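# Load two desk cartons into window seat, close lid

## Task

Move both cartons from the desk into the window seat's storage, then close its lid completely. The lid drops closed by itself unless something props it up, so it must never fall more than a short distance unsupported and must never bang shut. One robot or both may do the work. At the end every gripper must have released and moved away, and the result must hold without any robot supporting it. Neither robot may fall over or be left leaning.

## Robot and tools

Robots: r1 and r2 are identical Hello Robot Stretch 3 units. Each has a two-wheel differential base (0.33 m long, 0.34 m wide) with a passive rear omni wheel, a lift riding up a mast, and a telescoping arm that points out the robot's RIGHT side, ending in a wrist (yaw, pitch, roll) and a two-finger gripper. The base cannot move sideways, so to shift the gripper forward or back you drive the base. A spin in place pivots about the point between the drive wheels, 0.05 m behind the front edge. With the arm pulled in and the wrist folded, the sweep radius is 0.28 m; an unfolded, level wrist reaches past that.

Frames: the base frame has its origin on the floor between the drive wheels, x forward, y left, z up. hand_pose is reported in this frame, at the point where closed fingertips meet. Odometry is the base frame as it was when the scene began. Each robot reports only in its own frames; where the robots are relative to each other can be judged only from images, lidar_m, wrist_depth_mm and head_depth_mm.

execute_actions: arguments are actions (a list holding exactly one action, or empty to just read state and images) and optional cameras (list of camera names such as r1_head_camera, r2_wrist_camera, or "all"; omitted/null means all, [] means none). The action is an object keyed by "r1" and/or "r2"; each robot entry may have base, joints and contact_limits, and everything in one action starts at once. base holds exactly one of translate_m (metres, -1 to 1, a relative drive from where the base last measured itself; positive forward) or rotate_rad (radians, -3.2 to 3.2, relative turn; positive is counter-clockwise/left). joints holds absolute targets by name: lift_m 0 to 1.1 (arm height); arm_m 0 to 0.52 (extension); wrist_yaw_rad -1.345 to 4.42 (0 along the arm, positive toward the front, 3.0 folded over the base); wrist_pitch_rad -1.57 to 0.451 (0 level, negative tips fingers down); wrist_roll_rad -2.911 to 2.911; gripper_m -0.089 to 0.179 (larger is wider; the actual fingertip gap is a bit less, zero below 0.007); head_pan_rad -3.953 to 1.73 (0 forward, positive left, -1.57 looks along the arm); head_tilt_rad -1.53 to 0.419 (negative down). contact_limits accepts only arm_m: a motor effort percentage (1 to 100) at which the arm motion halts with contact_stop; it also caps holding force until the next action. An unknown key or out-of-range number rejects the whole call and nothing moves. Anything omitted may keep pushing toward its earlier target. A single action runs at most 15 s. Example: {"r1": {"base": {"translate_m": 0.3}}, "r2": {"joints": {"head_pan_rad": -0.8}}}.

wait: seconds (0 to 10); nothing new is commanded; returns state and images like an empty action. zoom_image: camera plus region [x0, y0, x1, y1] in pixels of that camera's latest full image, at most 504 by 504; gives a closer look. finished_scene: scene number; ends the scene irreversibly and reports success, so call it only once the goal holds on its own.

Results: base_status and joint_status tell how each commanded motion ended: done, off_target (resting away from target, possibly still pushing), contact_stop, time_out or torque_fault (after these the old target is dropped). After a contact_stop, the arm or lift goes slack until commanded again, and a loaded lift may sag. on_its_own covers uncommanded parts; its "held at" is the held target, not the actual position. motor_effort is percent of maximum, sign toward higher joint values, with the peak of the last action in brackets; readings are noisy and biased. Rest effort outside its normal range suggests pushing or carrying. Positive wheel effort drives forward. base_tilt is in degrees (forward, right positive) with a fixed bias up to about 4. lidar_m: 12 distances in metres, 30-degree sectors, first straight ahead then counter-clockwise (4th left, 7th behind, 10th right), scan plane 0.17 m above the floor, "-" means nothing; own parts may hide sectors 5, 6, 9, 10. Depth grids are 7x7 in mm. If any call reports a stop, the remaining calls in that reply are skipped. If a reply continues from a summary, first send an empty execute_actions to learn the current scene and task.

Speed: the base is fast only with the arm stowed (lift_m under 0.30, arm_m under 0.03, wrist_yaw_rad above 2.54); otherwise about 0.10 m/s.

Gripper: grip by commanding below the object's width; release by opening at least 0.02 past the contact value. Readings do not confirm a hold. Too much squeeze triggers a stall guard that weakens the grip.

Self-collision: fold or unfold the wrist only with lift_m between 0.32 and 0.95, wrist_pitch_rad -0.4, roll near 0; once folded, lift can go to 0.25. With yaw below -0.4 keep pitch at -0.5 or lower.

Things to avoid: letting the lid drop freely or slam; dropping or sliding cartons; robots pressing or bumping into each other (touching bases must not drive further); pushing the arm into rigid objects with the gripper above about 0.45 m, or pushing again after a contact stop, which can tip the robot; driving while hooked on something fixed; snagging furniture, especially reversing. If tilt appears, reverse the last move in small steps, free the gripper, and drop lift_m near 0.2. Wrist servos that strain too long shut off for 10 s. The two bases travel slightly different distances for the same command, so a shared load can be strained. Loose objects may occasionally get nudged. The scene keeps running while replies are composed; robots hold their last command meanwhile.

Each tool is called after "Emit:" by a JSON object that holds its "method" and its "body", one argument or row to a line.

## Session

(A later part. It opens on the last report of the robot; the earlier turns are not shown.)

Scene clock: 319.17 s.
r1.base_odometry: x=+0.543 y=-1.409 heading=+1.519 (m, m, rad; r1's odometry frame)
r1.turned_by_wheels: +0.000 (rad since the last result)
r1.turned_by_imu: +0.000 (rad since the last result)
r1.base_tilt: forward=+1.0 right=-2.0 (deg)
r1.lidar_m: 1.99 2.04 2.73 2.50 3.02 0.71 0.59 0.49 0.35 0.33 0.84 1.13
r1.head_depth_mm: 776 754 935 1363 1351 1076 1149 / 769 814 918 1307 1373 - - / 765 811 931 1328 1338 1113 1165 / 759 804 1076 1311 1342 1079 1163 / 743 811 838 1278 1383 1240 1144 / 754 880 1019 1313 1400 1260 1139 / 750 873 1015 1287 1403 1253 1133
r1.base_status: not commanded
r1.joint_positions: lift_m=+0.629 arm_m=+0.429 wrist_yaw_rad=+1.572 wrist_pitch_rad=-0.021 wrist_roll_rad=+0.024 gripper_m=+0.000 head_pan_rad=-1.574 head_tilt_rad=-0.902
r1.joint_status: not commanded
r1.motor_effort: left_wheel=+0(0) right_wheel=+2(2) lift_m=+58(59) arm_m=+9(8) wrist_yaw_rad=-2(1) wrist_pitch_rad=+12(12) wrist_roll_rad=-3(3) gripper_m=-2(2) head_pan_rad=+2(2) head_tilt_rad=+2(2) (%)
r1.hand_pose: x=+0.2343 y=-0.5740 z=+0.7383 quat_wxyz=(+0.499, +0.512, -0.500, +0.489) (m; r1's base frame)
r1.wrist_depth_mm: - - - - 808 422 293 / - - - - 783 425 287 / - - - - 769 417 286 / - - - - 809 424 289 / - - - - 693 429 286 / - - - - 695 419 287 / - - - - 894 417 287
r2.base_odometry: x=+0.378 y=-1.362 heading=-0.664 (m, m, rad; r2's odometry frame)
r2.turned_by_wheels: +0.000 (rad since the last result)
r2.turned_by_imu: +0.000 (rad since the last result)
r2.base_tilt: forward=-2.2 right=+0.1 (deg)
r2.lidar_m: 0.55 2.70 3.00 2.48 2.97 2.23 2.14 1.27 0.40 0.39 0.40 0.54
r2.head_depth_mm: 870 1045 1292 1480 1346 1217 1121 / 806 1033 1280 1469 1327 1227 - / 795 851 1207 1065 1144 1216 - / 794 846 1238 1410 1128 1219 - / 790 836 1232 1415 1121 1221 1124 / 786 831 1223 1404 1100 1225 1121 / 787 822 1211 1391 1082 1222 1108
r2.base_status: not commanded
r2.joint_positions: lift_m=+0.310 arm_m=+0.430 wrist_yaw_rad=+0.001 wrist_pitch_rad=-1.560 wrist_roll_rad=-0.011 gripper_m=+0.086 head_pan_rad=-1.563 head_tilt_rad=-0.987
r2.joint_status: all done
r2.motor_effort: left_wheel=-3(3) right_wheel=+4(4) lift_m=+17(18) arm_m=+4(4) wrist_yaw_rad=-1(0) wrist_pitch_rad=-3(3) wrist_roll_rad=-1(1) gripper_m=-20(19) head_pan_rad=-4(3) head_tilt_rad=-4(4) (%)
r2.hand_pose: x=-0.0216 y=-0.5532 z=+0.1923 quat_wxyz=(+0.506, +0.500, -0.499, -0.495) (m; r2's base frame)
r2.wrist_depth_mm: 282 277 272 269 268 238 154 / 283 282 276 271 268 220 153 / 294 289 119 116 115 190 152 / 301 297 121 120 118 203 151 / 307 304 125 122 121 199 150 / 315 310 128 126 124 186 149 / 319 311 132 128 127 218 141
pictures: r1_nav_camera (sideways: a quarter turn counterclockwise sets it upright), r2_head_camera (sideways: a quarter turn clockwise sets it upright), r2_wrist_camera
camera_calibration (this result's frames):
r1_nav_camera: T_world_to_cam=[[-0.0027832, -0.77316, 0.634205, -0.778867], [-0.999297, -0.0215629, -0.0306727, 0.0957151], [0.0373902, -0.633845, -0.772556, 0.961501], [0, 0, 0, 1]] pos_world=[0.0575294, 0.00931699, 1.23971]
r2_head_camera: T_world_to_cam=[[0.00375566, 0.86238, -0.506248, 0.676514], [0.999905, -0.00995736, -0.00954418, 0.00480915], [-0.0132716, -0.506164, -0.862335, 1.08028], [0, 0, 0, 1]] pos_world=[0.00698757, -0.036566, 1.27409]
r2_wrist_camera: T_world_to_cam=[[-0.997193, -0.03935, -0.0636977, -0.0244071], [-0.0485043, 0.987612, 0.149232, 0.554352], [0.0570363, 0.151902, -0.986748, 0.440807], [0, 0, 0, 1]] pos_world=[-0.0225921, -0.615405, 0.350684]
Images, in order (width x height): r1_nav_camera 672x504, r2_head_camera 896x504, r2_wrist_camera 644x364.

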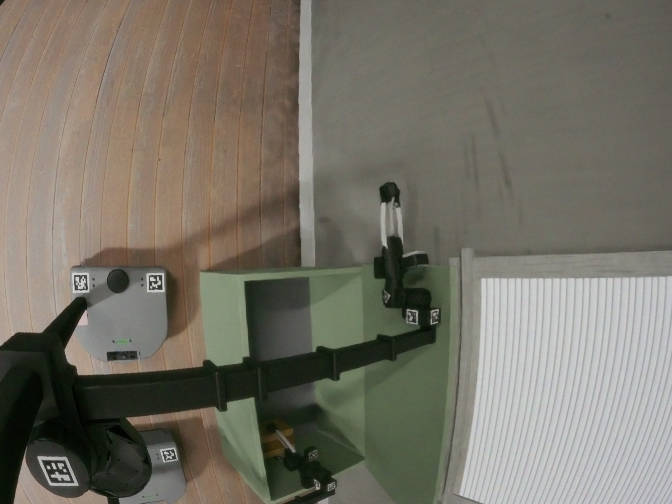

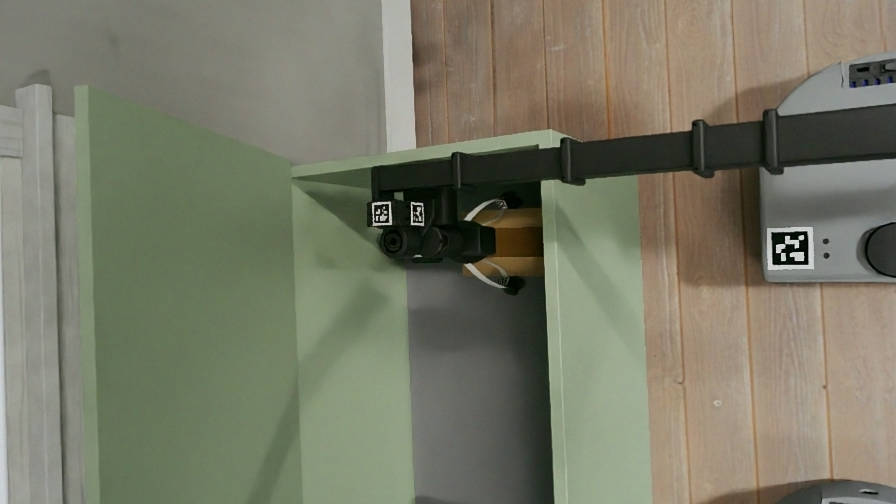

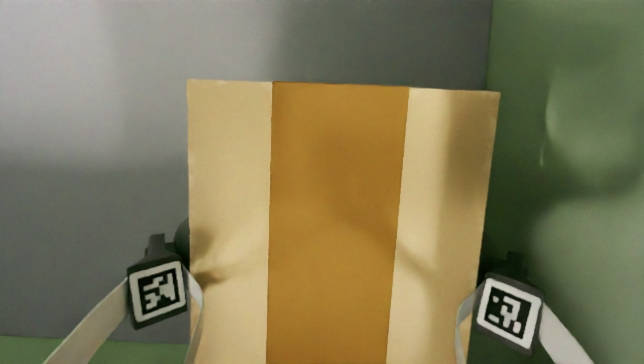

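Emit:
{"method": "execute_actions", "body": {
  "actions": [
    {"r2":{"joints":{"lift_m":0.267}}}
  ],
  "cameras": []
}}

Emit:
{"method": "execute_actions", "body": {
  "actions": [
    {"r2":{"joints":{"gripper_m":0.16}}}
  ],
  "cameras": []
}}

Emit:
{"method": "execute_actions", "body": {
  "actions": [
    {"r2":{"joints":{"lift_m":0.58}}}
  ],
  "cameras": ["r2_wrist_camera"]
}}

Emit:
{"method": "execute_actions", "body": {
  "actions": [
    {"r2":{"joints":{"arm_m":0.0}}}
  ],
  "cameras": []
}}

Emit:
{"method": "execute_actions", "body": {
  "actions": [
    {"r2":{"base":{"rotate_rad":1.32},"joints":{"wrist_yaw_rad":3.0,"wrist_pitch_rad":-0.4,"gripper_m":0.03,"head_pan_rad":0,"head_tilt_rad":-0.4,"lift_m":0.45}}}
  ],
  "cameras": ["r2_nav_camera"]
}}

Scene clock: 328.47 s.
r1.base_odometry: x=+0.543 y=-1.409 heading=+1.519 (m, m, rad; r1's odometry frame)
r1.turned_by_wheels: +0.000 (rad since the last result)
r1.turned_by_imu: +0.000 (rad since the last result)
r1.base_tilt: forward=+1.0 right=-2.0 (deg)
r1.lidar_m: 1.98 2.04 2.72 2.50 3.02 0.71 0.59 0.49 0.35 0.33 0.84 1.13
r1.head_depth_mm: 775 752 934 1363 1349 1079 1144 / 770 813 917 1303 1366 - - / 764 813 933 1326 1343 1111 1167 / 759 804 1077 1313 1334 1074 1165 / 744 813 837 1281 1382 1241 1138 / 753 877 1025 1313 1404 1259 1133 / 749 870 1018 1294 1394 1255 1130
r1.base_status: not commanded
r1.joint_positions: lift_m=+0.629 arm_m=+0.429 wrist_yaw_rad=+1.572 wrist_pitch_rad=-0.021 wrist_roll_rad=+0.024 gripper_m=+0.000 head_pan_rad=-1.574 head_tilt_rad=-0.902
r1.joint_status: not commanded
r1.motor_effort: left_wheel=+0(0) right_wheel=+2(2) lift_m=+59(60) arm_m=+8(8) wrist_yaw_rad=-2(2) wrist_pitch_rad=+12(12) wrist_roll_rad=-3(3) gripper_m=-3(2) head_pan_rad=+3(2) head_tilt_rad=+1(2) (%)
r1.hand_pose: x=+0.2343 y=-0.5740 z=+0.7383 quat_wxyz=(+0.499, +0.512, -0.500, +0.489) (m; r1's base frame)
r1.wrist_depth_mm: - - - - 773 423 288 / - - - - 801 421 291 / - - - - 786 424 290 / - - - - 807 424 287 / - - - - 704 425 290 / - - - - 702 423 286 / - - - - 890 419 285
r2.base_odometry: x=+0.378 y=-1.362 heading=-0.664 (m, m, rad; r2's odometry frame)
r2.turned_by_wheels: +0.000 (rad since the last result)
r2.turned_by_imu: +0.000 (rad since the last result)
r2.base_tilt: forward=-2.1 right=+0.1 (deg)
r2.lidar_m: 0.56 2.70 3.00 2.47 2.63 2.23 2.14 1.27 0.40 0.39 0.40 0.54
r2.head_depth_mm: 872 1042 1296 1479 1343 1224 1124 / 803 1038 1285 1466 1331 1229 - / 797 853 1206 1090 1066 1224 - / 795 846 1240 1430 1134 1222 - / 790 837 1238 1417 1114 1223 1121 / 788 828 1220 1406 1106 1223 1122 / 785 825 1217 1399 1082 1222 1110
r2.base_status: not commanded
r2.joint_positions: lift_m=+0.267 arm_m=+0.430 wrist_yaw_rad=+0.001 wrist_pitch_rad=-1.560 wrist_roll_rad=-0.011 gripper_m=+0.086 head_pan_rad=-1.563 head_tilt_rad=-0.987
r2.joint_status: all done
r2.motor_effort: left_wheel=-3(3) right_wheel=+4(4) lift_m=+17(19) arm_m=+4(4) wrist_yaw_rad=-1(1) wrist_pitch_rad=-3(3) wrist_roll_rad=-1(1) gripper_m=-20(19) head_pan_rad=-3(4) head_tilt_rad=-4(4) (%)
r2.hand_pose: x=-0.0216 y=-0.5532 z=+0.1493 quat_wxyz=(+0.506, +0.500, -0.499, -0.495) (m; r2's base frame)
r2.wrist_depth_mm: 237 234 233 228 225 221 154 / 243 239 233 230 228 220 153 / 247 244 118 116 115 190 152 / 254 252 122 119 117 201 151 / 260 256 125 122 121 200 150 / 265 262 128 125 124 186 149 / 274 271 131 128 127 218 142
pictures: none
No camera images: the call's "cameras" was empty. Leave "cameras" out to get every camera's image.

Scene clock: 329.70 s.
r1.base_odometry: x=+0.543 y=-1.409 heading=+1.519 (m, m, rad; r1's odometry frame)
r1.turned_by_wheels: +0.000 (rad since the last result)
r1.turned_by_imu: +0.000 (rad since the last result)
r1.base_tilt: forward=+0.8 right=-2.2 (deg)
r1.lidar_m: 1.98 2.04 2.72 2.50 3.03 0.71 0.60 0.49 0.34 0.33 0.84 1.13
r1.head_depth_mm: 774 754 933 1369 1349 1076 1151 / 770 815 918 1308 1370 - - / 764 810 930 1320 1339 1111 1164 / 759 805 1070 1314 1337 1079 1165 / 744 812 837 1278 1388 1244 1136 / 752 878 1020 1306 1409 1255 1139 / 749 871 1014 1300 1396 1247 1132
r1.base_status: not commanded
r1.joint_positions: lift_m=+0.629 arm_m=+0.429 wrist_yaw_rad=+1.572 wrist_pitch_rad=-0.021 wrist_roll_rad=+0.024 gripper_m=+0.000 head_pan_rad=-1.574 head_tilt_rad=-0.902
r1.joint_status: not commanded
r1.motor_effort: left_wheel=+0(0) right_wheel=+2(2) lift_m=+59(59) arm_m=+8(8) wrist_yaw_rad=-2(2) wrist_pitch_rad=+12(12) wrist_roll_rad=-3(3) gripper_m=-3(3) head_pan_rad=+3(2) head_tilt_rad=+1(1) (%)
r1.hand_pose: x=+0.2343 y=-0.5740 z=+0.7383 quat_wxyz=(+0.499, +0.512, -0.500, +0.489) (m; r1's base frame)
r1.wrist_depth_mm: - - - - 780 428 286 / - - - - 817 425 288 / - - - - 797 425 290 / - - - - 816 425 290 / - - - - 725 424 290 / - - - - 713 424 286 / - - - - 899 424 289
r2.base_odometry: x=+0.378 y=-1.362 heading=-0.664 (m, m, rad; r2's odometry frame)
r2.turned_by_wheels: +0.000 (rad since the last result)
r2.turned_by_imu: +0.000 (rad since the last result)
r2.base_tilt: forward=-2.3 right=+0.2 (deg)
r2.lidar_m: 0.55 2.70 3.01 2.47 2.97 2.24 2.14 1.27 0.40 0.39 0.40 0.54
r2.head_depth_mm: 872 1041 1297 1482 1344 1221 1120 / 805 1034 1284 1469 1327 1219 - / 797 853 1207 1080 1067 1223 - / 793 844 1241 1424 1132 1219 - / 788 836 1229 1419 1115 1220 1119 / 786 829 1220 1415 1098 1221 1120 / 786 823 1214 1394 1086 1229 1112
r2.base_status: not commanded
r2.joint_positions: lift_m=+0.267 arm_m=+0.430 wrist_yaw_rad=+0.001 wrist_pitch_rad=-1.563 wrist_roll_rad=-0.011 gripper_m=+0.160 head_pan_rad=-1.563 head_tilt_rad=-0.988
r2.joint_status: all done
r2.motor_effort: left_wheel=-3(3) right_wheel=+4(4) lift_m=+17(18) arm_m=+4(4) wrist_yaw_rad=-1(1) wrist_pitch_rad=-2(3) wrist_roll_rad=-1(1) gripper_m=+1(85) head_pan_rad=-3(4) head_tilt_rad=-3(3) (%)
r2.hand_pose: x=-0.0216 y=-0.5524 z=+0.1494 quat_wxyz=(+0.505, +0.501, -0.499, -0.496) (m; r2's base frame)
r2.wrist_depth_mm: 239 234 231 227 225 222 155 / 244 239 235 232 228 224 153 / 249 245 124 122 120 218 152 / 255 253 127 124 123 217 151 / 262 257 130 128 126 214 150 / 267 - 133 131 129 250 143 / 277 271 136 134 132 247 135
pictures: none
No camera images: the call's "cameras" was empty. Leave "cameras" out to get every camera's image.

Scene clock: 333.37 s.
r1.base_odometry: x=+0.543 y=-1.409 heading=+1.519 (m, m, rad; r1's odometry frame)
r1.turned_by_wheels: +0.000 (rad since the last result)
r1.turned_by_imu: +0.000 (rad since the last result)
r1.base_tilt: forward=+0.9 right=-2.1 (deg)
r1.lidar_m: 1.98 2.04 2.73 2.49 3.02 0.71 0.60 0.49 0.35 0.33 0.84 1.13
r1.head_depth_mm: 777 754 936 1363 1349 1082 1147 / 771 816 918 1308 1368 - - / 765 811 932 1327 1348 1110 1165 / 759 806 1079 1320 1335 1079 1163 / 745 812 839 1282 1380 1241 1138 / 753 880 1020 1311 1407 1250 1136 / 749 868 1017 1301 1399 1256 1135
r1.base_status: not commanded
r1.joint_positions: lift_m=+0.629 arm_m=+0.429 wrist_yaw_rad=+1.572 wrist_pitch_rad=-0.021 wrist_roll_rad=+0.024 gripper_m=+0.000 head_pan_rad=-1.574 head_tilt_rad=-0.902
r1.joint_status: not commanded
r1.motor_effort: left_wheel=+0(0) right_wheel=+2(2) lift_m=+59(58) arm_m=+8(8) wrist_yaw_rad=-2(2) wrist_pitch_rad=+12(12) wrist_roll_rad=-3(3) gripper_m=-3(3) head_pan_rad=+3(3) head_tilt_rad=+2(1) (%)
r1.hand_pose: x=+0.2343 y=-0.5740 z=+0.7383 quat_wxyz=(+0.499, +0.512, -0.500, +0.489) (m; r1's base frame)
r1.wrist_depth_mm: - - - - 761 418 290 / - - - - 816 423 290 / - - - - 782 421 288 / - - - - 795 421 289 / - - - - 712 417 291 / - - - - 694 425 289 / - - - - 895 414 288
r2.base_odometry: x=+0.378 y=-1.362 heading=-0.664 (m, m, rad; r2's odometry frame)
r2.turned_by_wheels: +0.000 (rad since the last result)
r2.turned_by_imu: +0.000 (rad since the last result)
r2.base_tilt: forward=-2.2 right=+0.0 (deg)
r2.lidar_m: 0.55 2.70 3.01 2.47 2.97 2.23 2.14 1.28 0.40 0.39 0.40 0.54
r2.head_depth_mm: 875 1045 1292 1485 1338 1230 1130 / 805 1026 1287 1465 - - - / 796 809 1267 1357 1139 1226 - / 795 810 1240 1409 1135 1226 - / 790 836 1235 1421 1117 1221 1120 / 788 828 1222 1411 1102 1227 1119 / 785 823 1214 1394 1090 1217 1108
r2.base_status: not commanded
r2.joint_positions: lift_m=+0.580 arm_m=+0.430 wrist_yaw_rad=+0.001 wrist_pitch_rad=-1.564 wrist_roll_rad=-0.011 gripper_m=+0.160 head_pan_rad=-1.563 head_tilt_rad=-0.988
r2.joint_status: all done
r2.motor_effort: left_wheel=-2(2) right_wheel=+3(4) lift_m=+24(27) arm_m=+4(4) wrist_yaw_rad=+0(1) wrist_pitch_rad=-1(2) wrist_roll_rad=-1(1) gripper_m=+0(1) head_pan_rad=-3(2) head_tilt_rad=-4(4) (%)
r2.hand_pose: x=-0.0216 y=-0.5522 z=+0.4620 quat_wxyz=(+0.505, +0.501, -0.498, -0.496) (m; r2's base frame)
r2.wrist_depth_mm: 549 540 525 523 518 240 559 / 551 549 551 531 529 237 578 / 566 565 549 436 449 237 590 / 587 580 571 444 443 233 598 / 596 599 579 452 497 251 622 / 431 - 436 445 419 272 623 / 323 311 326 333 335 247 638
pictures: r2_wrist_camera
camera_calibration (this result's frames):
r2_wrist_camera: T_world_to_cam=[[-0.997193, -0.0390971, -0.0638511, -0.00697978], [-0.0485056, 0.987008, 0.153174, 0.510956], [0.0570329, 0.155841, -0.986134, 0.708651], [0, 0, 0, 1]] pos_world=[-0.0225924, -0.615028, 0.620114]
Images, in order (width x height): r2_wrist_camera 644x364.

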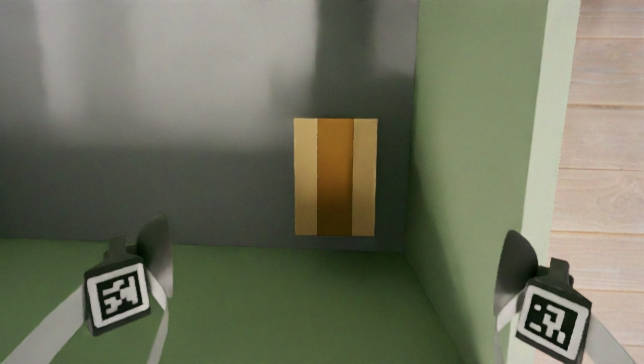

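Scene clock: 337.70 s.
r1.base_odometry: x=+0.543 y=-1.409 heading=+1.519 (m, m, rad; r1's odometry frame)
r1.turned_by_wheels: +0.000 (rad since the last result)
r1.turned_by_imu: +0.000 (rad since the last result)
r1.base_tilt: forward=+0.8 right=-2.1 (deg)
r1.lidar_m: 1.98 2.04 2.73 2.50 3.00 0.71 0.59 0.49 0.35 0.33 0.84 1.13
r1.head_depth_mm: 775 754 936 1358 1348 1076 1147 / 770 815 921 1310 1367 - - / 765 812 931 1329 1340 1114 1166 / 758 805 1075 1316 1339 1081 1162 / 743 810 838 1282 1383 1238 1139 / 752 879 1023 1310 1401 1256 1135 / 750 870 1015 1301 1401 1254 1132
r1.base_status: not commanded
r1.joint_positions: lift_m=+0.629 arm_m=+0.429 wrist_yaw_rad=+1.572 wrist_pitch_rad=-0.021 wrist_roll_rad=+0.024 gripper_m=+0.000 head_pan_rad=-1.574 head_tilt_rad=-0.902
r1.joint_status: not commanded
r1.motor_effort: left_wheel=+0(0) right_wheel=+2(2) lift_m=+59(60) arm_m=+8(9) wrist_yaw_rad=-2(2) wrist_pitch_rad=+12(12) wrist_roll_rad=-3(3) gripper_m=-3(1) head_pan_rad=+1(2) head_tilt_rad=+1(1) (%)
r1.hand_pose: x=+0.2343 y=-0.5740 z=+0.7383 quat_wxyz=(+0.499, +0.512, -0.500, +0.489) (m; r1's base frame)
r1.wrist_depth_mm: - - - - 775 428 289 / - - - - 798 420 287 / - - - - 783 422 290 / - - - - 825 426 288 / - - - - 715 418 287 / - - - - 696 426 289 / - - - - 887 413 285
r2.base_odometry: x=+0.378 y=-1.362 heading=-0.664 (m, m, rad; r2's odometry frame)
r2.turned_by_wheels: +0.000 (rad since the last result)
r2.turned_by_imu: +0.000 (rad since the last result)
r2.base_tilt: forward=-2.2 right=+0.1 (deg)
r2.lidar_m: 0.55 2.70 3.00 2.46 2.98 2.24 2.14 1.28 0.41 0.39 0.40 0.54
r2.head_depth_mm: 873 1048 1293 1474 1340 1237 1130 / 805 1035 1280 1470 1330 - - / 798 851 1205 1300 1137 - - / 795 845 1247 1418 1135 1222 - / 792 838 1232 1415 1116 1225 1123 / 788 831 1228 1409 1099 1222 1120 / 786 822 1220 1399 1085 1226 1107
r2.base_status: not commanded
r2.joint_positions: lift_m=+0.580 arm_m=+0.001 wrist_yaw_rad=+0.001 wrist_pitch_rad=-1.565 wrist_roll_rad=-0.011 gripper_m=+0.160 head_pan_rad=-1.563 head_tilt_rad=-0.988
r2.joint_status: all done
r2.motor_effort: left_wheel=-2(2) right_wheel=+3(4) lift_m=+23(23) arm_m=-3(4) wrist_yaw_rad=-1(1) wrist_pitch_rad=-2(2) wrist_roll_rad=-1(1) gripper_m=+1(1) head_pan_rad=-3(3) head_tilt_rad=-4(4) (%)
r2.hand_pose: x=-0.0216 y=-0.1237 z=+0.4620 quat_wxyz=(+0.504, +0.501, -0.498, -0.496) (m; r2's base frame)
r2.wrist_depth_mm: 609 600 592 587 582 564 559 / 628 616 604 611 596 590 578 / 502 629 628 614 596 598 577 / 490 645 631 - - 622 602 / 507 615 647 - - 620 614 / 510 - 664 - - - 632 / 715 705 679 - - 645 640
pictures: none
No camera images: the call's "cameras" was empty. Leave "cameras" out to get every camera's image.

Scene clock: 340.73 s.
r1.base_odometry: x=+0.543 y=-1.409 heading=+1.519 (m, m, rad; r1's odometry frame)
r1.turned_by_wheels: +0.000 (rad since the last result)
r1.turned_by_imu: +0.000 (rad since the last result)
r1.base_tilt: forward=+1.0 right=-2.3 (deg)
r1.lidar_m: 1.98 2.04 2.72 2.50 3.01 2.91 0.60 0.49 0.35 0.33 0.84 1.13
r1.head_depth_mm: 775 751 936 1371 1354 1080 1149 / 769 816 917 1308 1367 - - / 764 812 930 1331 1341 1112 1164 / 760 805 1075 1312 1333 1078 1160 / 743 811 835 1282 1385 1237 1132 / 755 878 1023 1312 1399 1257 1133 / 747 870 1014 1298 1396 1251 1131
r1.base_status: not commanded
r1.joint_positions: lift_m=+0.629 arm_m=+0.429 wrist_yaw_rad=+1.572 wrist_pitch_rad=-0.021 wrist_roll_rad=+0.024 gripper_m=+0.000 head_pan_rad=-1.574 head_tilt_rad=-0.902
r1.joint_status: not commanded
r1.motor_effort: left_wheel=+0(0) right_wheel=+2(2) lift_m=+59(59) arm_m=+8(9) wrist_yaw_rad=-2(2) wrist_pitch_rad=+12(12) wrist_roll_rad=-3(3) gripper_m=-2(2) head_pan_rad=+3(3) head_tilt_rad=+1(1) (%)
r1.hand_pose: x=+0.2343 y=-0.5740 z=+0.7383 quat_wxyz=(+0.499, +0.512, -0.500, +0.489) (m; r1's base frame)
r1.wrist_depth_mm: - - - - 784 419 289 / - - - - 787 420 286 / - - - - 789 423 287 / - - - - 792 425 289 / - - - - 700 422 284 / - - - - 698 422 288 / - - - - 927 422 288
r2.base_odometry: x=+0.378 y=-1.362 heading=+0.655 (m, m, rad; r2's odometry frame)
r2.turned_by_wheels: +1.320 (rad since the last result)
r2.turned_by_imu: +1.337 (rad since the last result)
r2.base_tilt: forward=-2.3 right=+0.1 (deg)
r2.lidar_m: 2.47 2.56 2.50 2.14 1.80 1.02 0.39 0.39 0.45 0.60 0.56 3.00
r2.head_depth_mm: 2907 3080 3388 2934 2151 1691 1390 / 2806 3000 3292 2972 2160 1686 1383 / 2703 2884 3157 2966 2150 1704 1399 / 2649 2821 3036 2977 2187 1694 1400 / 2556 2745 2870 2860 2193 1709 1406 / 2490 2659 2787 3025 2182 1720 1404 / 2440 2606 2632 2924 2208 1713 1411
r2.base_status: done
r2.joint_positions: lift_m=+0.450 arm_m=+0.001 wrist_yaw_rad=+2.997 wrist_pitch_rad=-0.421 wrist_roll_rad=-0.011 gripper_m=+0.030 head_pan_rad=-0.007 head_tilt_rad=-0.408
r2.joint_status: all done
r2.motor_effort: left_wheel=-3(9) right_wheel=+4(7) lift_m=+14(19) arm_m=-3(3) wrist_yaw_rad=+2(2) wrist_pitch_rad=+7(7) wrist_roll_rad=-1(1) gripper_m=+0(83) head_pan_rad=+5(42) head_tilt_rad=+3(23) (%)
r2.hand_pose: x=+0.0109 y=+0.0754 z=+0.4623 quat_wxyz=(+0.197, +0.696, +0.099, +0.683) (m; r2's base frame)
r2.wrist_depth_mm: - - - - - - - / - - - - - - - / - - - - - - - / - - - - - - - / 845 869 - 889 864 857 857 / 718 722 - 712 751 715 726 / 604 620 - 620 595 622 625
pictures: r2_nav_camera (sideways: a quarter turn counterclockwise sets it upright)
camera_calibration (this result's frames):
r2_nav_camera: T_world_to_cam=[[0.359112, -0.0248742, 0.932963, -1.17396], [0.00211495, -0.999621, -0.0274654, 0.0903728], [0.933292, 0.0118363, -0.358923, 0.418932], [0, 0, 0, 1]] pos_world=[0.0304045, 0.0561787, 1.2481]
Images, in order (width x height): r2_nav_camera 672x504.

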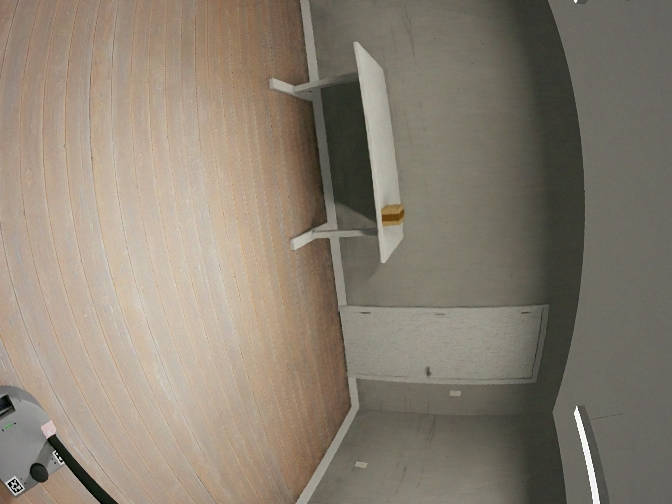

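Emit:
{"method": "execute_actions", "body": {
  "actions": [
    {"r2":{"base":{"rotate_rad":0.09},"joints":{"lift_m":0.28}}}
  ],
  "cameras": []
}}

Emit:
{"method": "execute_actions", "body": {
  "actions": [
    {"r2":{"base":{"translate_m":1.0}}}
  ],
  "cameras": []
}}

Emit:
{"method": "execute_actions", "body": {
  "actions": [
    {"r2":{"base":{"translate_m":0.73}}}
  ],
  "cameras": []
}}

Emit:
{"method": "execute_actions", "body": {
  "actions": [
    {"r2":{"base":{"rotate_rad":1.695},"joints":{"lift_m":0.9,"head_pan_rad":-1.57,"head_tilt_rad":-0.75}}}
  ],
  "cameras": []
}}

Emit:
{"method": "execute_actions", "body": {
  "actions": [
    {"r2":{"joints":{"wrist_yaw_rad":0,"gripper_m":0.179}}}
  ],
  "cameras": []
}}

Emit:
{"method": "execute_actions", "body": {
  "actions": [
    {"r2":{"joints":{"lift_m":1.05,"wrist_pitch_rad":-1.57,"arm_m":0.1}}}
  ],
  "cameras": ["r2_head_camera"]
}}

Scene clock: 353.10 s.
r1.base_odometry: x=+0.543 y=-1.409 heading=+1.519 (m, m, rad; r1's odometry frame)
r1.turned_by_wheels: +0.000 (rad since the last result)
r1.turned_by_imu: +0.001 (rad since the last result)
r1.base_tilt: forward=+0.9 right=-2.1 (deg)
r1.lidar_m: 1.98 2.04 2.72 2.50 3.03 2.91 0.60 0.49 0.35 0.33 0.84 1.12
r1.head_depth_mm: 776 753 936 1364 1346 1078 1148 / 769 817 916 1301 1371 - - / 765 812 929 1331 1341 1113 1166 / 759 803 1076 1315 1345 1081 1166 / 744 812 838 1284 1382 1236 1139 / 755 877 1023 1314 1402 1256 1137 / 750 873 1017 1297 1409 1253 1135
r1.base_status: not commanded
r1.joint_positions: lift_m=+0.629 arm_m=+0.429 wrist_yaw_rad=+1.572 wrist_pitch_rad=-0.021 wrist_roll_rad=+0.024 gripper_m=+0.000 head_pan_rad=-1.574 head_tilt_rad=-0.902
r1.joint_status: not commanded
r1.motor_effort: left_wheel=+0(0) right_wheel=+2(2) lift_m=+59(59) arm_m=+8(8) wrist_yaw_rad=-1(1) wrist_pitch_rad=+12(12) wrist_roll_rad=-3(3) gripper_m=-2(2) head_pan_rad=+2(2) head_tilt_rad=+2(2) (%)
r1.hand_pose: x=+0.2343 y=-0.5740 z=+0.7383 quat_wxyz=(+0.499, +0.512, -0.500, +0.489) (m; r1's base frame)
r1.wrist_depth_mm: - - - - 813 425 287 / - - - - 806 427 286 / - - - - 786 423 287 / - - - - 806 427 287 / - - - - 705 415 287 / - - - - 701 423 287 / - - - - 882 429 286
r2.base_odometry: x=+0.378 y=-1.362 heading=+0.745 (m, m, rad; r2's odometry frame)
r2.turned_by_wheels: +0.090 (rad since the last result)
r2.turned_by_imu: +0.091 (rad since the last result)
r2.base_tilt: forward=-2.2 right=+0.0 (deg)
r2.lidar_m: 2.47 2.56 2.38 2.14 1.56 0.97 0.39 0.39 0.47 0.60 0.56 3.17
r2.head_depth_mm: 2741 2911 3175 2929 2140 1690 1385 / 2659 2885 3133 2922 2147 1699 1395 / 2611 2848 3046 2972 2152 1704 1405 / 2547 2775 2869 2800 2171 1705 1389 / 2529 2707 2838 3005 2175 1701 1403 / 2468 2665 2740 2997 2190 1721 1407 / 2424 2608 2636 2924 2197 1722 1415
r2.base_status: done
r2.joint_positions: lift_m=+0.280 arm_m=+0.001 wrist_yaw_rad=+2.998 wrist_pitch_rad=-0.421 wrist_roll_rad=-0.011 gripper_m=+0.030 head_pan_rad=-0.007 head_tilt_rad=-0.408
r2.joint_status: all done
r2.motor_effort: left_wheel=-2(9) right_wheel=+4(8) lift_m=+14(13) arm_m=-3(3) wrist_yaw_rad=+2(2) wrist_pitch_rad=+6(7) wrist_roll_rad=-1(1) gripper_m=-1(0) head_pan_rad=+3(4) head_tilt_rad=+3(3) (%)
r2.hand_pose: x=+0.0109 y=+0.0754 z=+0.2924 quat_wxyz=(+0.197, +0.696, +0.099, +0.683) (m; r2's base frame)
r2.wrist_depth_mm: - - - - - - - / - - - - - - - / - - - - - - - / 748 745 756 759 768 762 776 / 602 611 - 621 630 620 614 / 513 505 - 525 523 505 507 / 454 - - - 427 439 440
pictures: none
No camera images: the call's "cameras" was empty. Leave "cameras" out to get every camera's image.

Scene clock: 358.10 s.
r1.base_odometry: x=+0.543 y=-1.409 heading=+1.519 (m, m, rad; r1's odometry frame)
r1.turned_by_wheels: +0.000 (rad since the last result)
r1.turned_by_imu: +0.001 (rad since the last result)
r1.base_tilt: forward=+0.7 right=-2.1 (deg)
r1.lidar_m: 1.99 2.04 2.73 2.50 3.01 2.90 2.77 0.49 0.35 0.33 0.84 1.13
r1.head_depth_mm: 775 752 934 1368 1353 1080 1147 / 769 815 922 1304 1370 - - / 765 809 931 1326 1335 1115 1168 / 758 805 1080 1313 1336 1080 1161 / 746 811 838 1282 1382 1237 1140 / 755 875 1026 1312 1407 1250 1135 / 746 871 1018 1293 1400 1256 1132
r1.base_status: not commanded
r1.joint_positions: lift_m=+0.629 arm_m=+0.429 wrist_yaw_rad=+1.572 wrist_pitch_rad=-0.021 wrist_roll_rad=+0.024 gripper_m=+0.000 head_pan_rad=-1.574 head_tilt_rad=-0.902
r1.joint_status: not commanded
r1.motor_effort: left_wheel=+0(0) right_wheel=+2(2) lift_m=+59(59) arm_m=+8(8) wrist_yaw_rad=-1(1) wrist_pitch_rad=+12(12) wrist_roll_rad=-3(3) gripper_m=-2(3) head_pan_rad=+2(2) head_tilt_rad=+1(2) (%)
r1.hand_pose: x=+0.2343 y=-0.5740 z=+0.7383 quat_wxyz=(+0.499, +0.512, -0.500, +0.489) (m; r1's base frame)
r1.wrist_depth_mm: - - - - 780 427 289 / - - - - 800 425 290 / - - - - 788 417 286 / - - - - 799 421 289 / - - - - 678 423 287 / - - - - 699 417 288 / - - - - 887 417 285
r2.base_odometry: x=+1.113 y=-0.684 heading=+0.745 (m, m, rad; r2's odometry frame)
r2.turned_by_wheels: +0.000 (rad since the last result)
r2.turned_by_imu: +0.004 (rad since the last result)
r2.base_tilt: forward=-2.2 right=+0.0 (deg)
r2.lidar_m: 1.47 1.74 1.76 2.32 2.34 2.05 1.37 0.96 2.27 2.43 2.44 2.12
r2.head_depth_mm: 1790 1913 2082 2288 2144 1682 1391 / 1750 1881 2051 2244 2152 1697 1392 / 1714 1842 2010 2147 2157 1702 1398 / 1683 1816 1927 1404 2008 1671 1398 / 1641 1773 1865 1215 2190 1711 1408 / 1612 1748 1846 1344 2134 1721 1402 / 1577 1685 1814 1352 2092 1730 1411
r2.base_status: done
r2.joint_positions: lift_m=+0.280 arm_m=+0.001 wrist_yaw_rad=+2.998 wrist_pitch_rad=-0.421 wrist_roll_rad=-0.011 gripper_m=+0.030 head_pan_rad=-0.007 head_tilt_rad=-0.407
r2.joint_status: not commanded
r2.motor_effort: left_wheel=-3(9) right_wheel=+4(11) lift_m=+14(14) arm_m=-3(3) wrist_yaw_rad=+1(2) wrist_pitch_rad=+7(7) wrist_roll_rad=-1(1) gripper_m=+0(0) head_pan_rad=+2(3) head_tilt_rad=+2(2) (%)
r2.hand_pose: x=+0.0108 y=+0.0755 z=+0.2924 quat_wxyz=(+0.197, +0.696, +0.099, +0.683) (m; r2's base frame)
r2.wrist_depth_mm: - - - - - - - / - - - - - - - / - - - - - - - / 759 752 767 765 746 767 766 / 612 613 - 622 624 609 620 / 510 518 - 532 528 510 509 / 447 - - - 424 440 437
pictures: none
No camera images: the call's "cameras" was empty. Leave "cameras" out to get every camera's image.

Scene clock: 362.40 s.
r1.base_odometry: x=+0.543 y=-1.409 heading=+1.519 (m, m, rad; r1's odometry frame)
r1.turned_by_wheels: +0.000 (rad since the last result)
r1.turned_by_imu: +0.000 (rad since the last result)
r1.base_tilt: forward=+0.7 right=-2.3 (deg)
r1.lidar_m: 1.98 2.04 2.73 1.75 1.75 2.90 2.77 0.49 0.34 0.33 0.84 1.13
r1.head_depth_mm: 775 752 934 1367 1352 1078 1149 / 771 816 920 1314 1368 - - / 763 809 934 1331 1345 1111 1163 / 760 805 1076 1314 1334 1077 1164 / 742 812 837 1274 1383 1240 1135 / 754 878 1023 1313 1406 1256 1131 / 749 869 1013 1293 1409 1254 1137
r1.base_status: not commanded
r1.joint_positions: lift_m=+0.629 arm_m=+0.429 wrist_yaw_rad=+1.572 wrist_pitch_rad=-0.021 wrist_roll_rad=+0.024 gripper_m=+0.000 head_pan_rad=-1.574 head_tilt_rad=-0.902
r1.joint_status: not commanded
r1.motor_effort: left_wheel=+0(0) right_wheel=+2(2) lift_m=+59(59) arm_m=+9(9) wrist_yaw_rad=-2(2) wrist_pitch_rad=+12(12) wrist_roll_rad=-3(3) gripper_m=-2(2) head_pan_rad=+2(2) head_tilt_rad=+1(1) (%)
r1.hand_pose: x=+0.2343 y=-0.5740 z=+0.7383 quat_wxyz=(+0.499, +0.512, -0.500, +0.489) (m; r1's base frame)
r1.wrist_depth_mm: - - - - 772 428 289 / - - - - 809 430 286 / - - - - 801 423 289 / - - - - 783 427 288 / - - - - 707 419 288 / - - - - 699 421 288 / - - - - 912 424 287
r2.base_odometry: x=+1.649 y=-0.189 heading=+0.745 (m, m, rad; r2's odometry frame)
r2.turned_by_wheels: +0.000 (rad since the last result)
r2.turned_by_imu: +0.003 (rad since the last result)
r2.base_tilt: forward=-2.1 right=+0.1 (deg)
r2.lidar_m: 0.75 1.20 1.33 2.44 2.46 2.84 2.08 1.61 2.55 2.31 2.06 1.32
r2.head_depth_mm: 1089 1180 1278 1408 1553 1641 1386 / 1070 1158 1252 1361 1508 1600 637 / 1050 1127 1226 1332 1399 755 622 / 1024 1106 1192 1263 966 758 624 / 1006 1079 1173 1241 970 759 594 / 988 1062 1145 1211 975 606 540 / 975 1038 1119 1200 976 628 540
r2.base_status: done
r2.joint_positions: lift_m=+0.280 arm_m=+0.001 wrist_yaw_rad=+2.998 wrist_pitch_rad=-0.421 wrist_roll_rad=-0.011 gripper_m=+0.030 head_pan_rad=-0.007 head_tilt_rad=-0.407
r2.joint_status: not commanded
r2.motor_effort: left_wheel=-3(8) right_wheel=+3(10) lift_m=+14(14) arm_m=-3(3) wrist_yaw_rad=+0(1) wrist_pitch_rad=+7(7) wrist_roll_rad=-1(1) gripper_m=+0(0) head_pan_rad=+3(4) head_tilt_rad=+3(3) (%)
r2.hand_pose: x=+0.0108 y=+0.0755 z=+0.2924 quat_wxyz=(+0.197, +0.696, +0.099, +0.683) (m; r2's base frame)
r2.wrist_depth_mm: - - - - - - - / - - - - - - - / - - - - - - - / 768 757 762 747 756 778 765 / 607 603 - 624 627 608 611 / 509 505 - 523 528 505 512 / 451 - - - 427 442 439
pictures: none
No camera images: the call's "cameras" was empty. Leave "cameras" out to get every camera's image.

Scene clock: 368.87 s.
r1.base_odometry: x=+0.543 y=-1.409 heading=+1.519 (m, m, rad; r1's odometry frame)
r1.turned_by_wheels: +0.000 (rad since the last result)
r1.turned_by_imu: +0.001 (rad since the last result)
r1.base_tilt: forward=+0.7 right=-2.2 (deg)
r1.lidar_m: 1.98 2.04 2.73 1.61 3.02 2.91 2.77 0.48 0.35 0.33 0.85 1.13
r1.head_depth_mm: 775 756 934 1366 1349 1079 1146 / 767 819 920 1307 1373 - - / 765 814 935 1327 1343 1111 1167 / 758 804 1079 1312 1345 1078 1161 / 744 811 838 1282 1385 1240 1139 / 753 878 1020 1308 1399 1256 1129 / 748 870 1017 1297 1401 1254 1134
r1.base_status: not commanded
r1.joint_positions: lift_m=+0.629 arm_m=+0.429 wrist_yaw_rad=+1.572 wrist_pitch_rad=-0.021 wrist_roll_rad=+0.024 gripper_m=+0.000 head_pan_rad=-1.574 head_tilt_rad=-0.902
r1.joint_status: not commanded
r1.motor_effort: left_wheel=+0(0) right_wheel=+2(2) lift_m=+59(59) arm_m=+8(8) wrist_yaw_rad=-2(2) wrist_pitch_rad=+12(12) wrist_roll_rad=-3(3) gripper_m=-4(2) head_pan_rad=+2(1) head_tilt_rad=+1(2) (%)
r1.hand_pose: x=+0.2343 y=-0.5740 z=+0.7383 quat_wxyz=(+0.499, +0.512, -0.500, +0.489) (m; r1's base frame)
r1.wrist_depth_mm: - - - - 790 426 288 / - - - - 794 429 284 / - - - - 807 429 291 / - - - - 789 427 290 / - - - - 717 424 287 / - - - - 712 425 289 / - - - - 898 426 286
r2.base_odometry: x=+1.649 y=-0.189 heading=+2.440 (m, m, rad; r2's odometry frame)
r2.turned_by_wheels: +1.695 (rad since the last result)
r2.turned_by_imu: +1.716 (rad since the last result)
r2.base_tilt: forward=-2.2 right=+0.1 (deg)
r2.lidar_m: 2.44 2.51 2.71 1.61 2.63 2.43 2.31 1.77 1.26 0.75 1.22 1.33
r2.head_depth_mm: 1087 1228 1427 1651 - - 1176 / 1074 1223 1331 797 706 - 1174 / 1065 1164 975 796 706 - - / 1056 1162 978 779 675 - 1174 / 1048 1161 979 632 612 - 1171 / 1044 1158 984 685 662 1336 1179 / 1028 1147 984 802 679 1340 1178
r2.base_status: done
r2.joint_positions: lift_m=+0.900 arm_m=+0.001 wrist_yaw_rad=+2.998 wrist_pitch_rad=-0.421 wrist_roll_rad=-0.011 gripper_m=+0.030 head_pan_rad=-1.563 head_tilt_rad=-0.741
r2.joint_status: all done
r2.motor_effort: left_wheel=-3(13) right_wheel=+3(10) lift_m=+24(27) arm_m=-3(3) wrist_yaw_rad=+1(1) wrist_pitch_rad=+7(7) wrist_roll_rad=+0(1) gripper_m=+0(0) head_pan_rad=-2(40) head_tilt_rad=-3(20) (%)
r2.hand_pose: x=+0.0108 y=+0.0755 z=+0.9118 quat_wxyz=(+0.197, +0.696, +0.099, +0.683) (m; r2's base frame)
r2.wrist_depth_mm: - - - - - - - / - - - - - - - / - - - - - - - / - - - - - - - / - - - - - - - / - - - - - - - / - - - - - - -
pictures: none
No camera images: the call's "cameras" was empty. Leave "cameras" out to get every camera's image.

Scene clock: 371.37 s.
r1.base_odometry: x=+0.543 y=-1.409 heading=+1.519 (m, m, rad; r1's odometry frame)
r1.turned_by_wheels: +0.000 (rad since the last result)
r1.turned_by_imu: +0.000 (rad since the last result)
r1.base_tilt: forward=+0.9 right=-2.1 (deg)
r1.lidar_m: 1.98 2.05 2.73 1.61 3.02 2.91 2.77 0.49 0.35 0.33 0.84 1.13
r1.head_depth_mm: 774 754 934 1363 1349 1082 1144 / 772 816 917 1303 1374 - - / 764 812 932 1329 1344 1113 1166 / 759 805 1080 1311 1338 1075 1169 / 743 812 837 1285 1378 1242 1140 / 754 876 1024 1305 1403 1253 1135 / 748 869 1016 1302 1402 1248 1131
r1.base_status: not commanded
r1.joint_positions: lift_m=+0.629 arm_m=+0.429 wrist_yaw_rad=+1.572 wrist_pitch_rad=-0.021 wrist_roll_rad=+0.024 gripper_m=+0.000 head_pan_rad=-1.574 head_tilt_rad=-0.902
r1.joint_status: not commanded
r1.motor_effort: left_wheel=+0(0) right_wheel=+2(2) lift_m=+59(59) arm_m=+8(8) wrist_yaw_rad=-2(2) wrist_pitch_rad=+12(12) wrist_roll_rad=-3(3) gripper_m=-3(2) head_pan_rad=+3(2) head_tilt_rad=+2(1) (%)
r1.hand_pose: x=+0.2343 y=-0.5740 z=+0.7383 quat_wxyz=(+0.499, +0.512, -0.500, +0.489) (m; r1's base frame)
r1.wrist_depth_mm: - - - - 794 426 289 / - - - - 802 427 289 / - - - - 780 426 288 / - - - - 771 424 285 / - - - - 688 424 286 / - - - - 693 420 289 / - - - - 862 425 286
r2.base_odometry: x=+1.649 y=-0.189 heading=+2.440 (m, m, rad; r2's odometry frame)
r2.turned_by_wheels: +0.000 (rad since the last result)
r2.turned_by_imu: +0.000 (rad since the last result)
r2.base_tilt: forward=-2.2 right=+0.1 (deg)
r2.lidar_m: 2.45 2.51 2.71 1.61 2.63 2.44 2.30 1.77 1.26 0.75 1.22 1.33
r2.head_depth_mm: 1084 1232 1432 1660 - - - / 1073 1222 1322 793 704 - - / 1068 1171 977 818 - - - / 1057 1167 976 821 640 1310 1162 / 1051 1160 980 633 654 1337 1179 / 1046 1160 977 715 663 1342 1179 / 1031 1148 983 804 680 1340 1176
r2.base_status: not commanded
r2.joint_positions: lift_m=+0.900 arm_m=+0.001 wrist_yaw_rad=+0.003 wrist_pitch_rad=-0.421 wrist_roll_rad=-0.011 gripper_m=+0.179 head_pan_rad=-1.563 head_tilt_rad=-0.741
r2.joint_status: all done
r2.motor_effort: left_wheel=-3(3) right_wheel=+3(3) lift_m=+23(23) arm_m=-3(3) wrist_yaw_rad=-2(2) wrist_pitch_rad=+7(7) wrist_roll_rad=-1(1) gripper_m=+0(84) head_pan_rad=-3(3) head_tilt_rad=-3(3) (%)
r2.hand_pose: x=-0.0209 y=-0.3704 z=+0.9118 quat_wxyz=(+0.696, +0.150, -0.687, -0.146) (m; r2's base frame)
r2.wrist_depth_mm: 872 861 875 854 849 859 859 / 932 961 936 931 919 928 921 / 755 767 748 776 881 - 985 / 569 579 358 550 580 - - / 460 463 289 445 462 - - / 396 266 260 378 387 394 - / 321 323 297 322 332 331 -
pictures: none
No camera images: the call's "cameras" was empty. Leave "cameras" out to get every camera's image.

Scene clock: 373.57 s.
r1.base_odometry: x=+0.543 y=-1.409 heading=+1.519 (m, m, rad; r1's odometry frame)
r1.turned_by_wheels: +0.000 (rad since the last result)
r1.turned_by_imu: +0.000 (rad since the last result)
r1.base_tilt: forward=+0.9 right=-2.2 (deg)
r1.lidar_m: 1.99 2.04 2.73 1.61 3.01 2.90 2.77 0.49 0.35 0.33 0.85 1.13
r1.head_depth_mm: 775 753 934 1371 1354 1077 1147 / 769 817 916 1308 1369 - - / 766 811 930 1329 1343 1112 1170 / 757 803 1076 1313 1343 1076 1165 / 743 813 839 1276 1379 1241 1138 / 752 880 1026 1308 1403 1252 1142 / 750 872 1019 1297 1404 1256 1130
r1.base_status: not commanded
r1.joint_positions: lift_m=+0.629 arm_m=+0.429 wrist_yaw_rad=+1.572 wrist_pitch_rad=-0.021 wrist_roll_rad=+0.024 gripper_m=+0.000 head_pan_rad=-1.574 head_tilt_rad=-0.902
r1.joint_status: not commanded
r1.motor_effort: left_wheel=+0(0) right_wheel=+2(2) lift_m=+59(59) arm_m=+8(9) wrist_yaw_rad=-2(2) wrist_pitch_rad=+12(12) wrist_roll_rad=-3(3) gripper_m=-2(2) head_pan_rad=+3(3) head_tilt_rad=+3(3) (%)
r1.hand_pose: x=+0.2343 y=-0.5740 z=+0.7383 quat_wxyz=(+0.499, +0.512, -0.500, +0.489) (m; r1's base frame)
r1.wrist_depth_mm: - - - - 818 425 290 / - - - - 807 426 288 / - - - - 790 424 290 / - - - - 799 418 285 / - - - - 710 426 286 / - - - - 696 419 288 / - - - - 875 415 290
r2.base_odometry: x=+1.649 y=-0.189 heading=+2.440 (m, m, rad; r2's odometry frame)
r2.turned_by_wheels: +0.000 (rad since the last result)
r2.turned_by_imu: +0.000 (rad since the last result)
r2.base_tilt: forward=-2.1 right=+0.1 (deg)
r2.lidar_m: 2.44 2.51 2.72 1.61 2.63 2.44 2.31 1.77 1.25 0.75 1.22 1.33
r2.head_depth_mm: - - 1499 1652 704 1303 1175 / - - - - 714 1333 1175 / - - - - 675 1315 1175 / 1062 1166 1042 - 664 1332 1181 / 1050 1165 982 640 652 1343 1178 / 1043 1158 980 687 662 1313 1178 / 1033 1145 985 802 678 1339 1181
r2.base_status: not commanded
r2.joint_positions: lift_m=+1.050 arm_m=+0.100 wrist_yaw_rad=+0.002 wrist_pitch_rad=-1.564 wrist_roll_rad=-0.011 gripper_m=+0.179 head_pan_rad=-1.563 head_tilt_rad=-0.741
r2.joint_status: all done
r2.motor_effort: left_wheel=-4(4) right_wheel=+3(3) lift_m=+24(27) arm_m=+4(4) wrist_yaw_rad=-1(3) wrist_pitch_rad=-2(6) wrist_roll_rad=-1(1) gripper_m=+0(1) head_pan_rad=-2(2) head_tilt_rad=-3(3) (%)
r2.hand_pose: x=-0.0217 y=-0.2223 z=+0.9320 quat_wxyz=(+0.505, +0.501, -0.498, -0.496) (m; r2's base frame)
r2.wrist_depth_mm: 362 358 357 363 - 985 983 / - - - - - - - / - - - - - - - / - - - - - - - / - - - - - - - / - - - - - - - / - - - - - - -
pictures: r2_head_camera (sideways: a quarter turn clockwise sets it upright)
camera_calibration (this result's frames):
r2_head_camera: T_world_to_cam=[[0.00495651, 0.712728, -0.701423, 0.930797], [0.999918, -0.0118061, -0.0049306, -0.00119496], [-0.0117953, -0.701341, -0.712728, 0.885752], [0, 0, 0, 1]] pos_world=[0.00702902, -0.0422055, 1.28418]
Images, in order (width x height): r2_head_camera 896x504.

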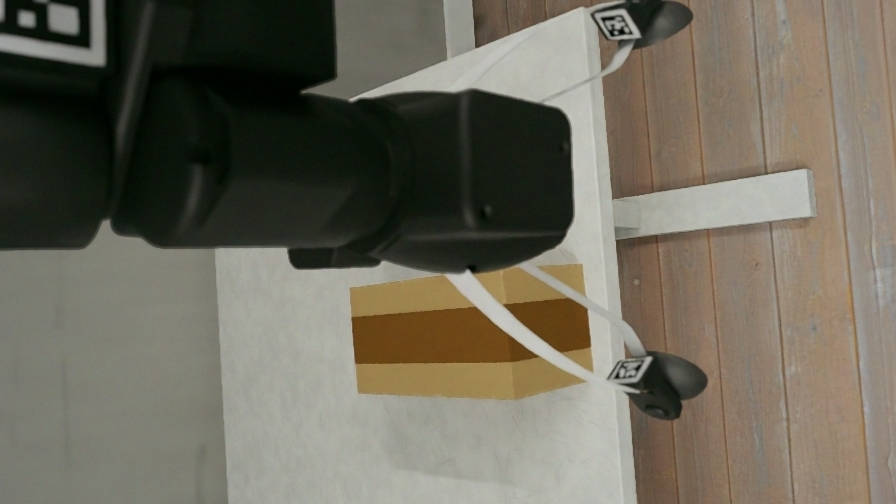

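Emit:
{"method": "execute_actions", "body": {
  "actions": [
    {"r2":{"base":{"translate_m":0.10},"joints":{"arm_m":0.385,"wrist_yaw_rad":0.13}}}
  ],
  "cameras": ["r2_wrist_camera"]
}}

Scene clock: 381.07 s.
r1.base_odometry: x=+0.543 y=-1.409 heading=+1.519 (m, m, rad; r1's odometry frame)
r1.turned_by_wheels: +0.000 (rad since the last result)
r1.turned_by_imu: +0.001 (rad since the last result)
r1.base_tilt: forward=+0.7 right=-2.1 (deg)
r1.lidar_m: 1.98 2.04 2.73 1.64 1.65 2.90 2.77 0.49 0.35 0.33 0.84 1.13
r1.head_depth_mm: 775 754 937 1369 1348 1077 1148 / 771 817 919 1306 1369 - - / 763 811 932 1327 1342 1111 1164 / 759 803 1079 1317 1344 1074 1165 / 744 815 840 1280 1386 1244 1137 / 755 878 1026 1309 1402 1258 1135 / 750 871 1017 1297 1401 1255 1129
r1.base_status: not commanded
r1.joint_positions: lift_m=+0.629 arm_m=+0.429 wrist_yaw_rad=+1.572 wrist_pitch_rad=-0.021 wrist_roll_rad=+0.024 gripper_m=+0.000 head_pan_rad=-1.574 head_tilt_rad=-0.902
r1.joint_status: not commanded
r1.motor_effort: left_wheel=+0(0) right_wheel=+2(2) lift_m=+58(59) arm_m=+8(8) wrist_yaw_rad=-1(2) wrist_pitch_rad=+12(12) wrist_roll_rad=-3(3) gripper_m=-1(2) head_pan_rad=+2(3) head_tilt_rad=+1(2) (%)
r1.hand_pose: x=+0.2343 y=-0.5740 z=+0.7383 quat_wxyz=(+0.499, +0.512, -0.500, +0.489) (m; r1's base frame)
r1.wrist_depth_mm: - - - - 788 426 287 / - - - - 791 428 291 / - - - - 775 421 288 / - - - - 795 423 286 / - - - - 708 426 285 / - - - - 708 421 285 / - - - - 879 425 285
r2.base_odometry: x=+1.573 y=-0.124 heading=+2.440 (m, m, rad; r2's odometry frame)
r2.turned_by_wheels: +0.000 (rad since the last result)
r2.turned_by_imu: +0.000 (rad since the last result)
r2.base_tilt: forward=-2.2 right=+0.1 (deg)
r2.lidar_m: 2.35 2.40 2.72 2.08 1.64 2.54 2.41 1.76 1.25 0.76 1.21 1.24
r2.head_depth_mm: 1081 1226 1325 794 703 1331 1170 / 1089 1163 945 795 704 1330 1173 / 1081 1161 977 646 661 1323 1173 / 1029 1160 979 631 652 1331 1177 / 1040 1162 984 803 693 1339 1177 / 1035 1153 980 801 678 1339 1181 / 1026 1148 981 802 680 1338 1175
r2.base_status: done
r2.joint_positions: lift_m=+1.050 arm_m=+0.385 wrist_yaw_rad=+0.128 wrist_pitch_rad=-1.564 wrist_roll_rad=-0.011 gripper_m=+0.179 head_pan_rad=-1.563 head_tilt_rad=-0.741
r2.joint_status: all done
r2.motor_effort: left_wheel=-3(4) right_wheel=+3(9) lift_m=+23(24) arm_m=+4(5) wrist_yaw_rad=+1(2) wrist_pitch_rad=-2(2) wrist_roll_rad=-1(1) gripper_m=+0(0) head_pan_rad=-2(3) head_tilt_rad=-2(3) (%)
r2.hand_pose: x=-0.0245 y=-0.5073 z=+0.9320 quat_wxyz=(+0.535, +0.532, -0.465, -0.463) (m; r2's base frame)
r2.wrist_depth_mm: 361 355 355 346 342 338 333 / 373 365 360 240 239 344 343 / 378 374 365 245 354 355 351 / 388 383 376 251 362 362 360 / 396 393 384 260 371 369 - / - - - 265 379 381 - / - - - - - - -
pictures: r2_wrist_camera
camera_calibration (this result's frames):
r2_wrist_camera: T_world_to_cam=[[-0.984188, -0.165213, -0.0638682, -0.0416957], [-0.173273, 0.97282, 0.153613, 0.383826], [0.0367534, 0.162251, -0.986065, 1.16799], [0, 0, 0, 1]] pos_world=[-0.0174572, -0.569789, 1.09009]
Images, in order (width x height): r2_wrist_camera 644x364.

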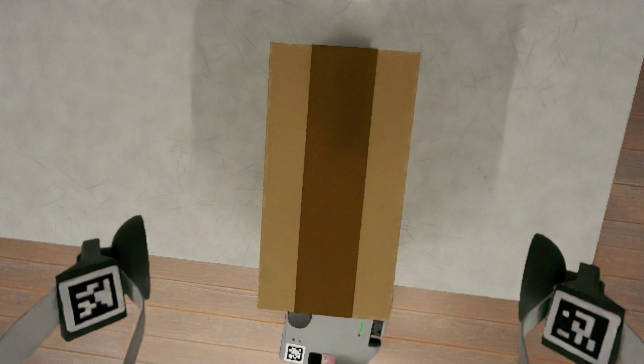

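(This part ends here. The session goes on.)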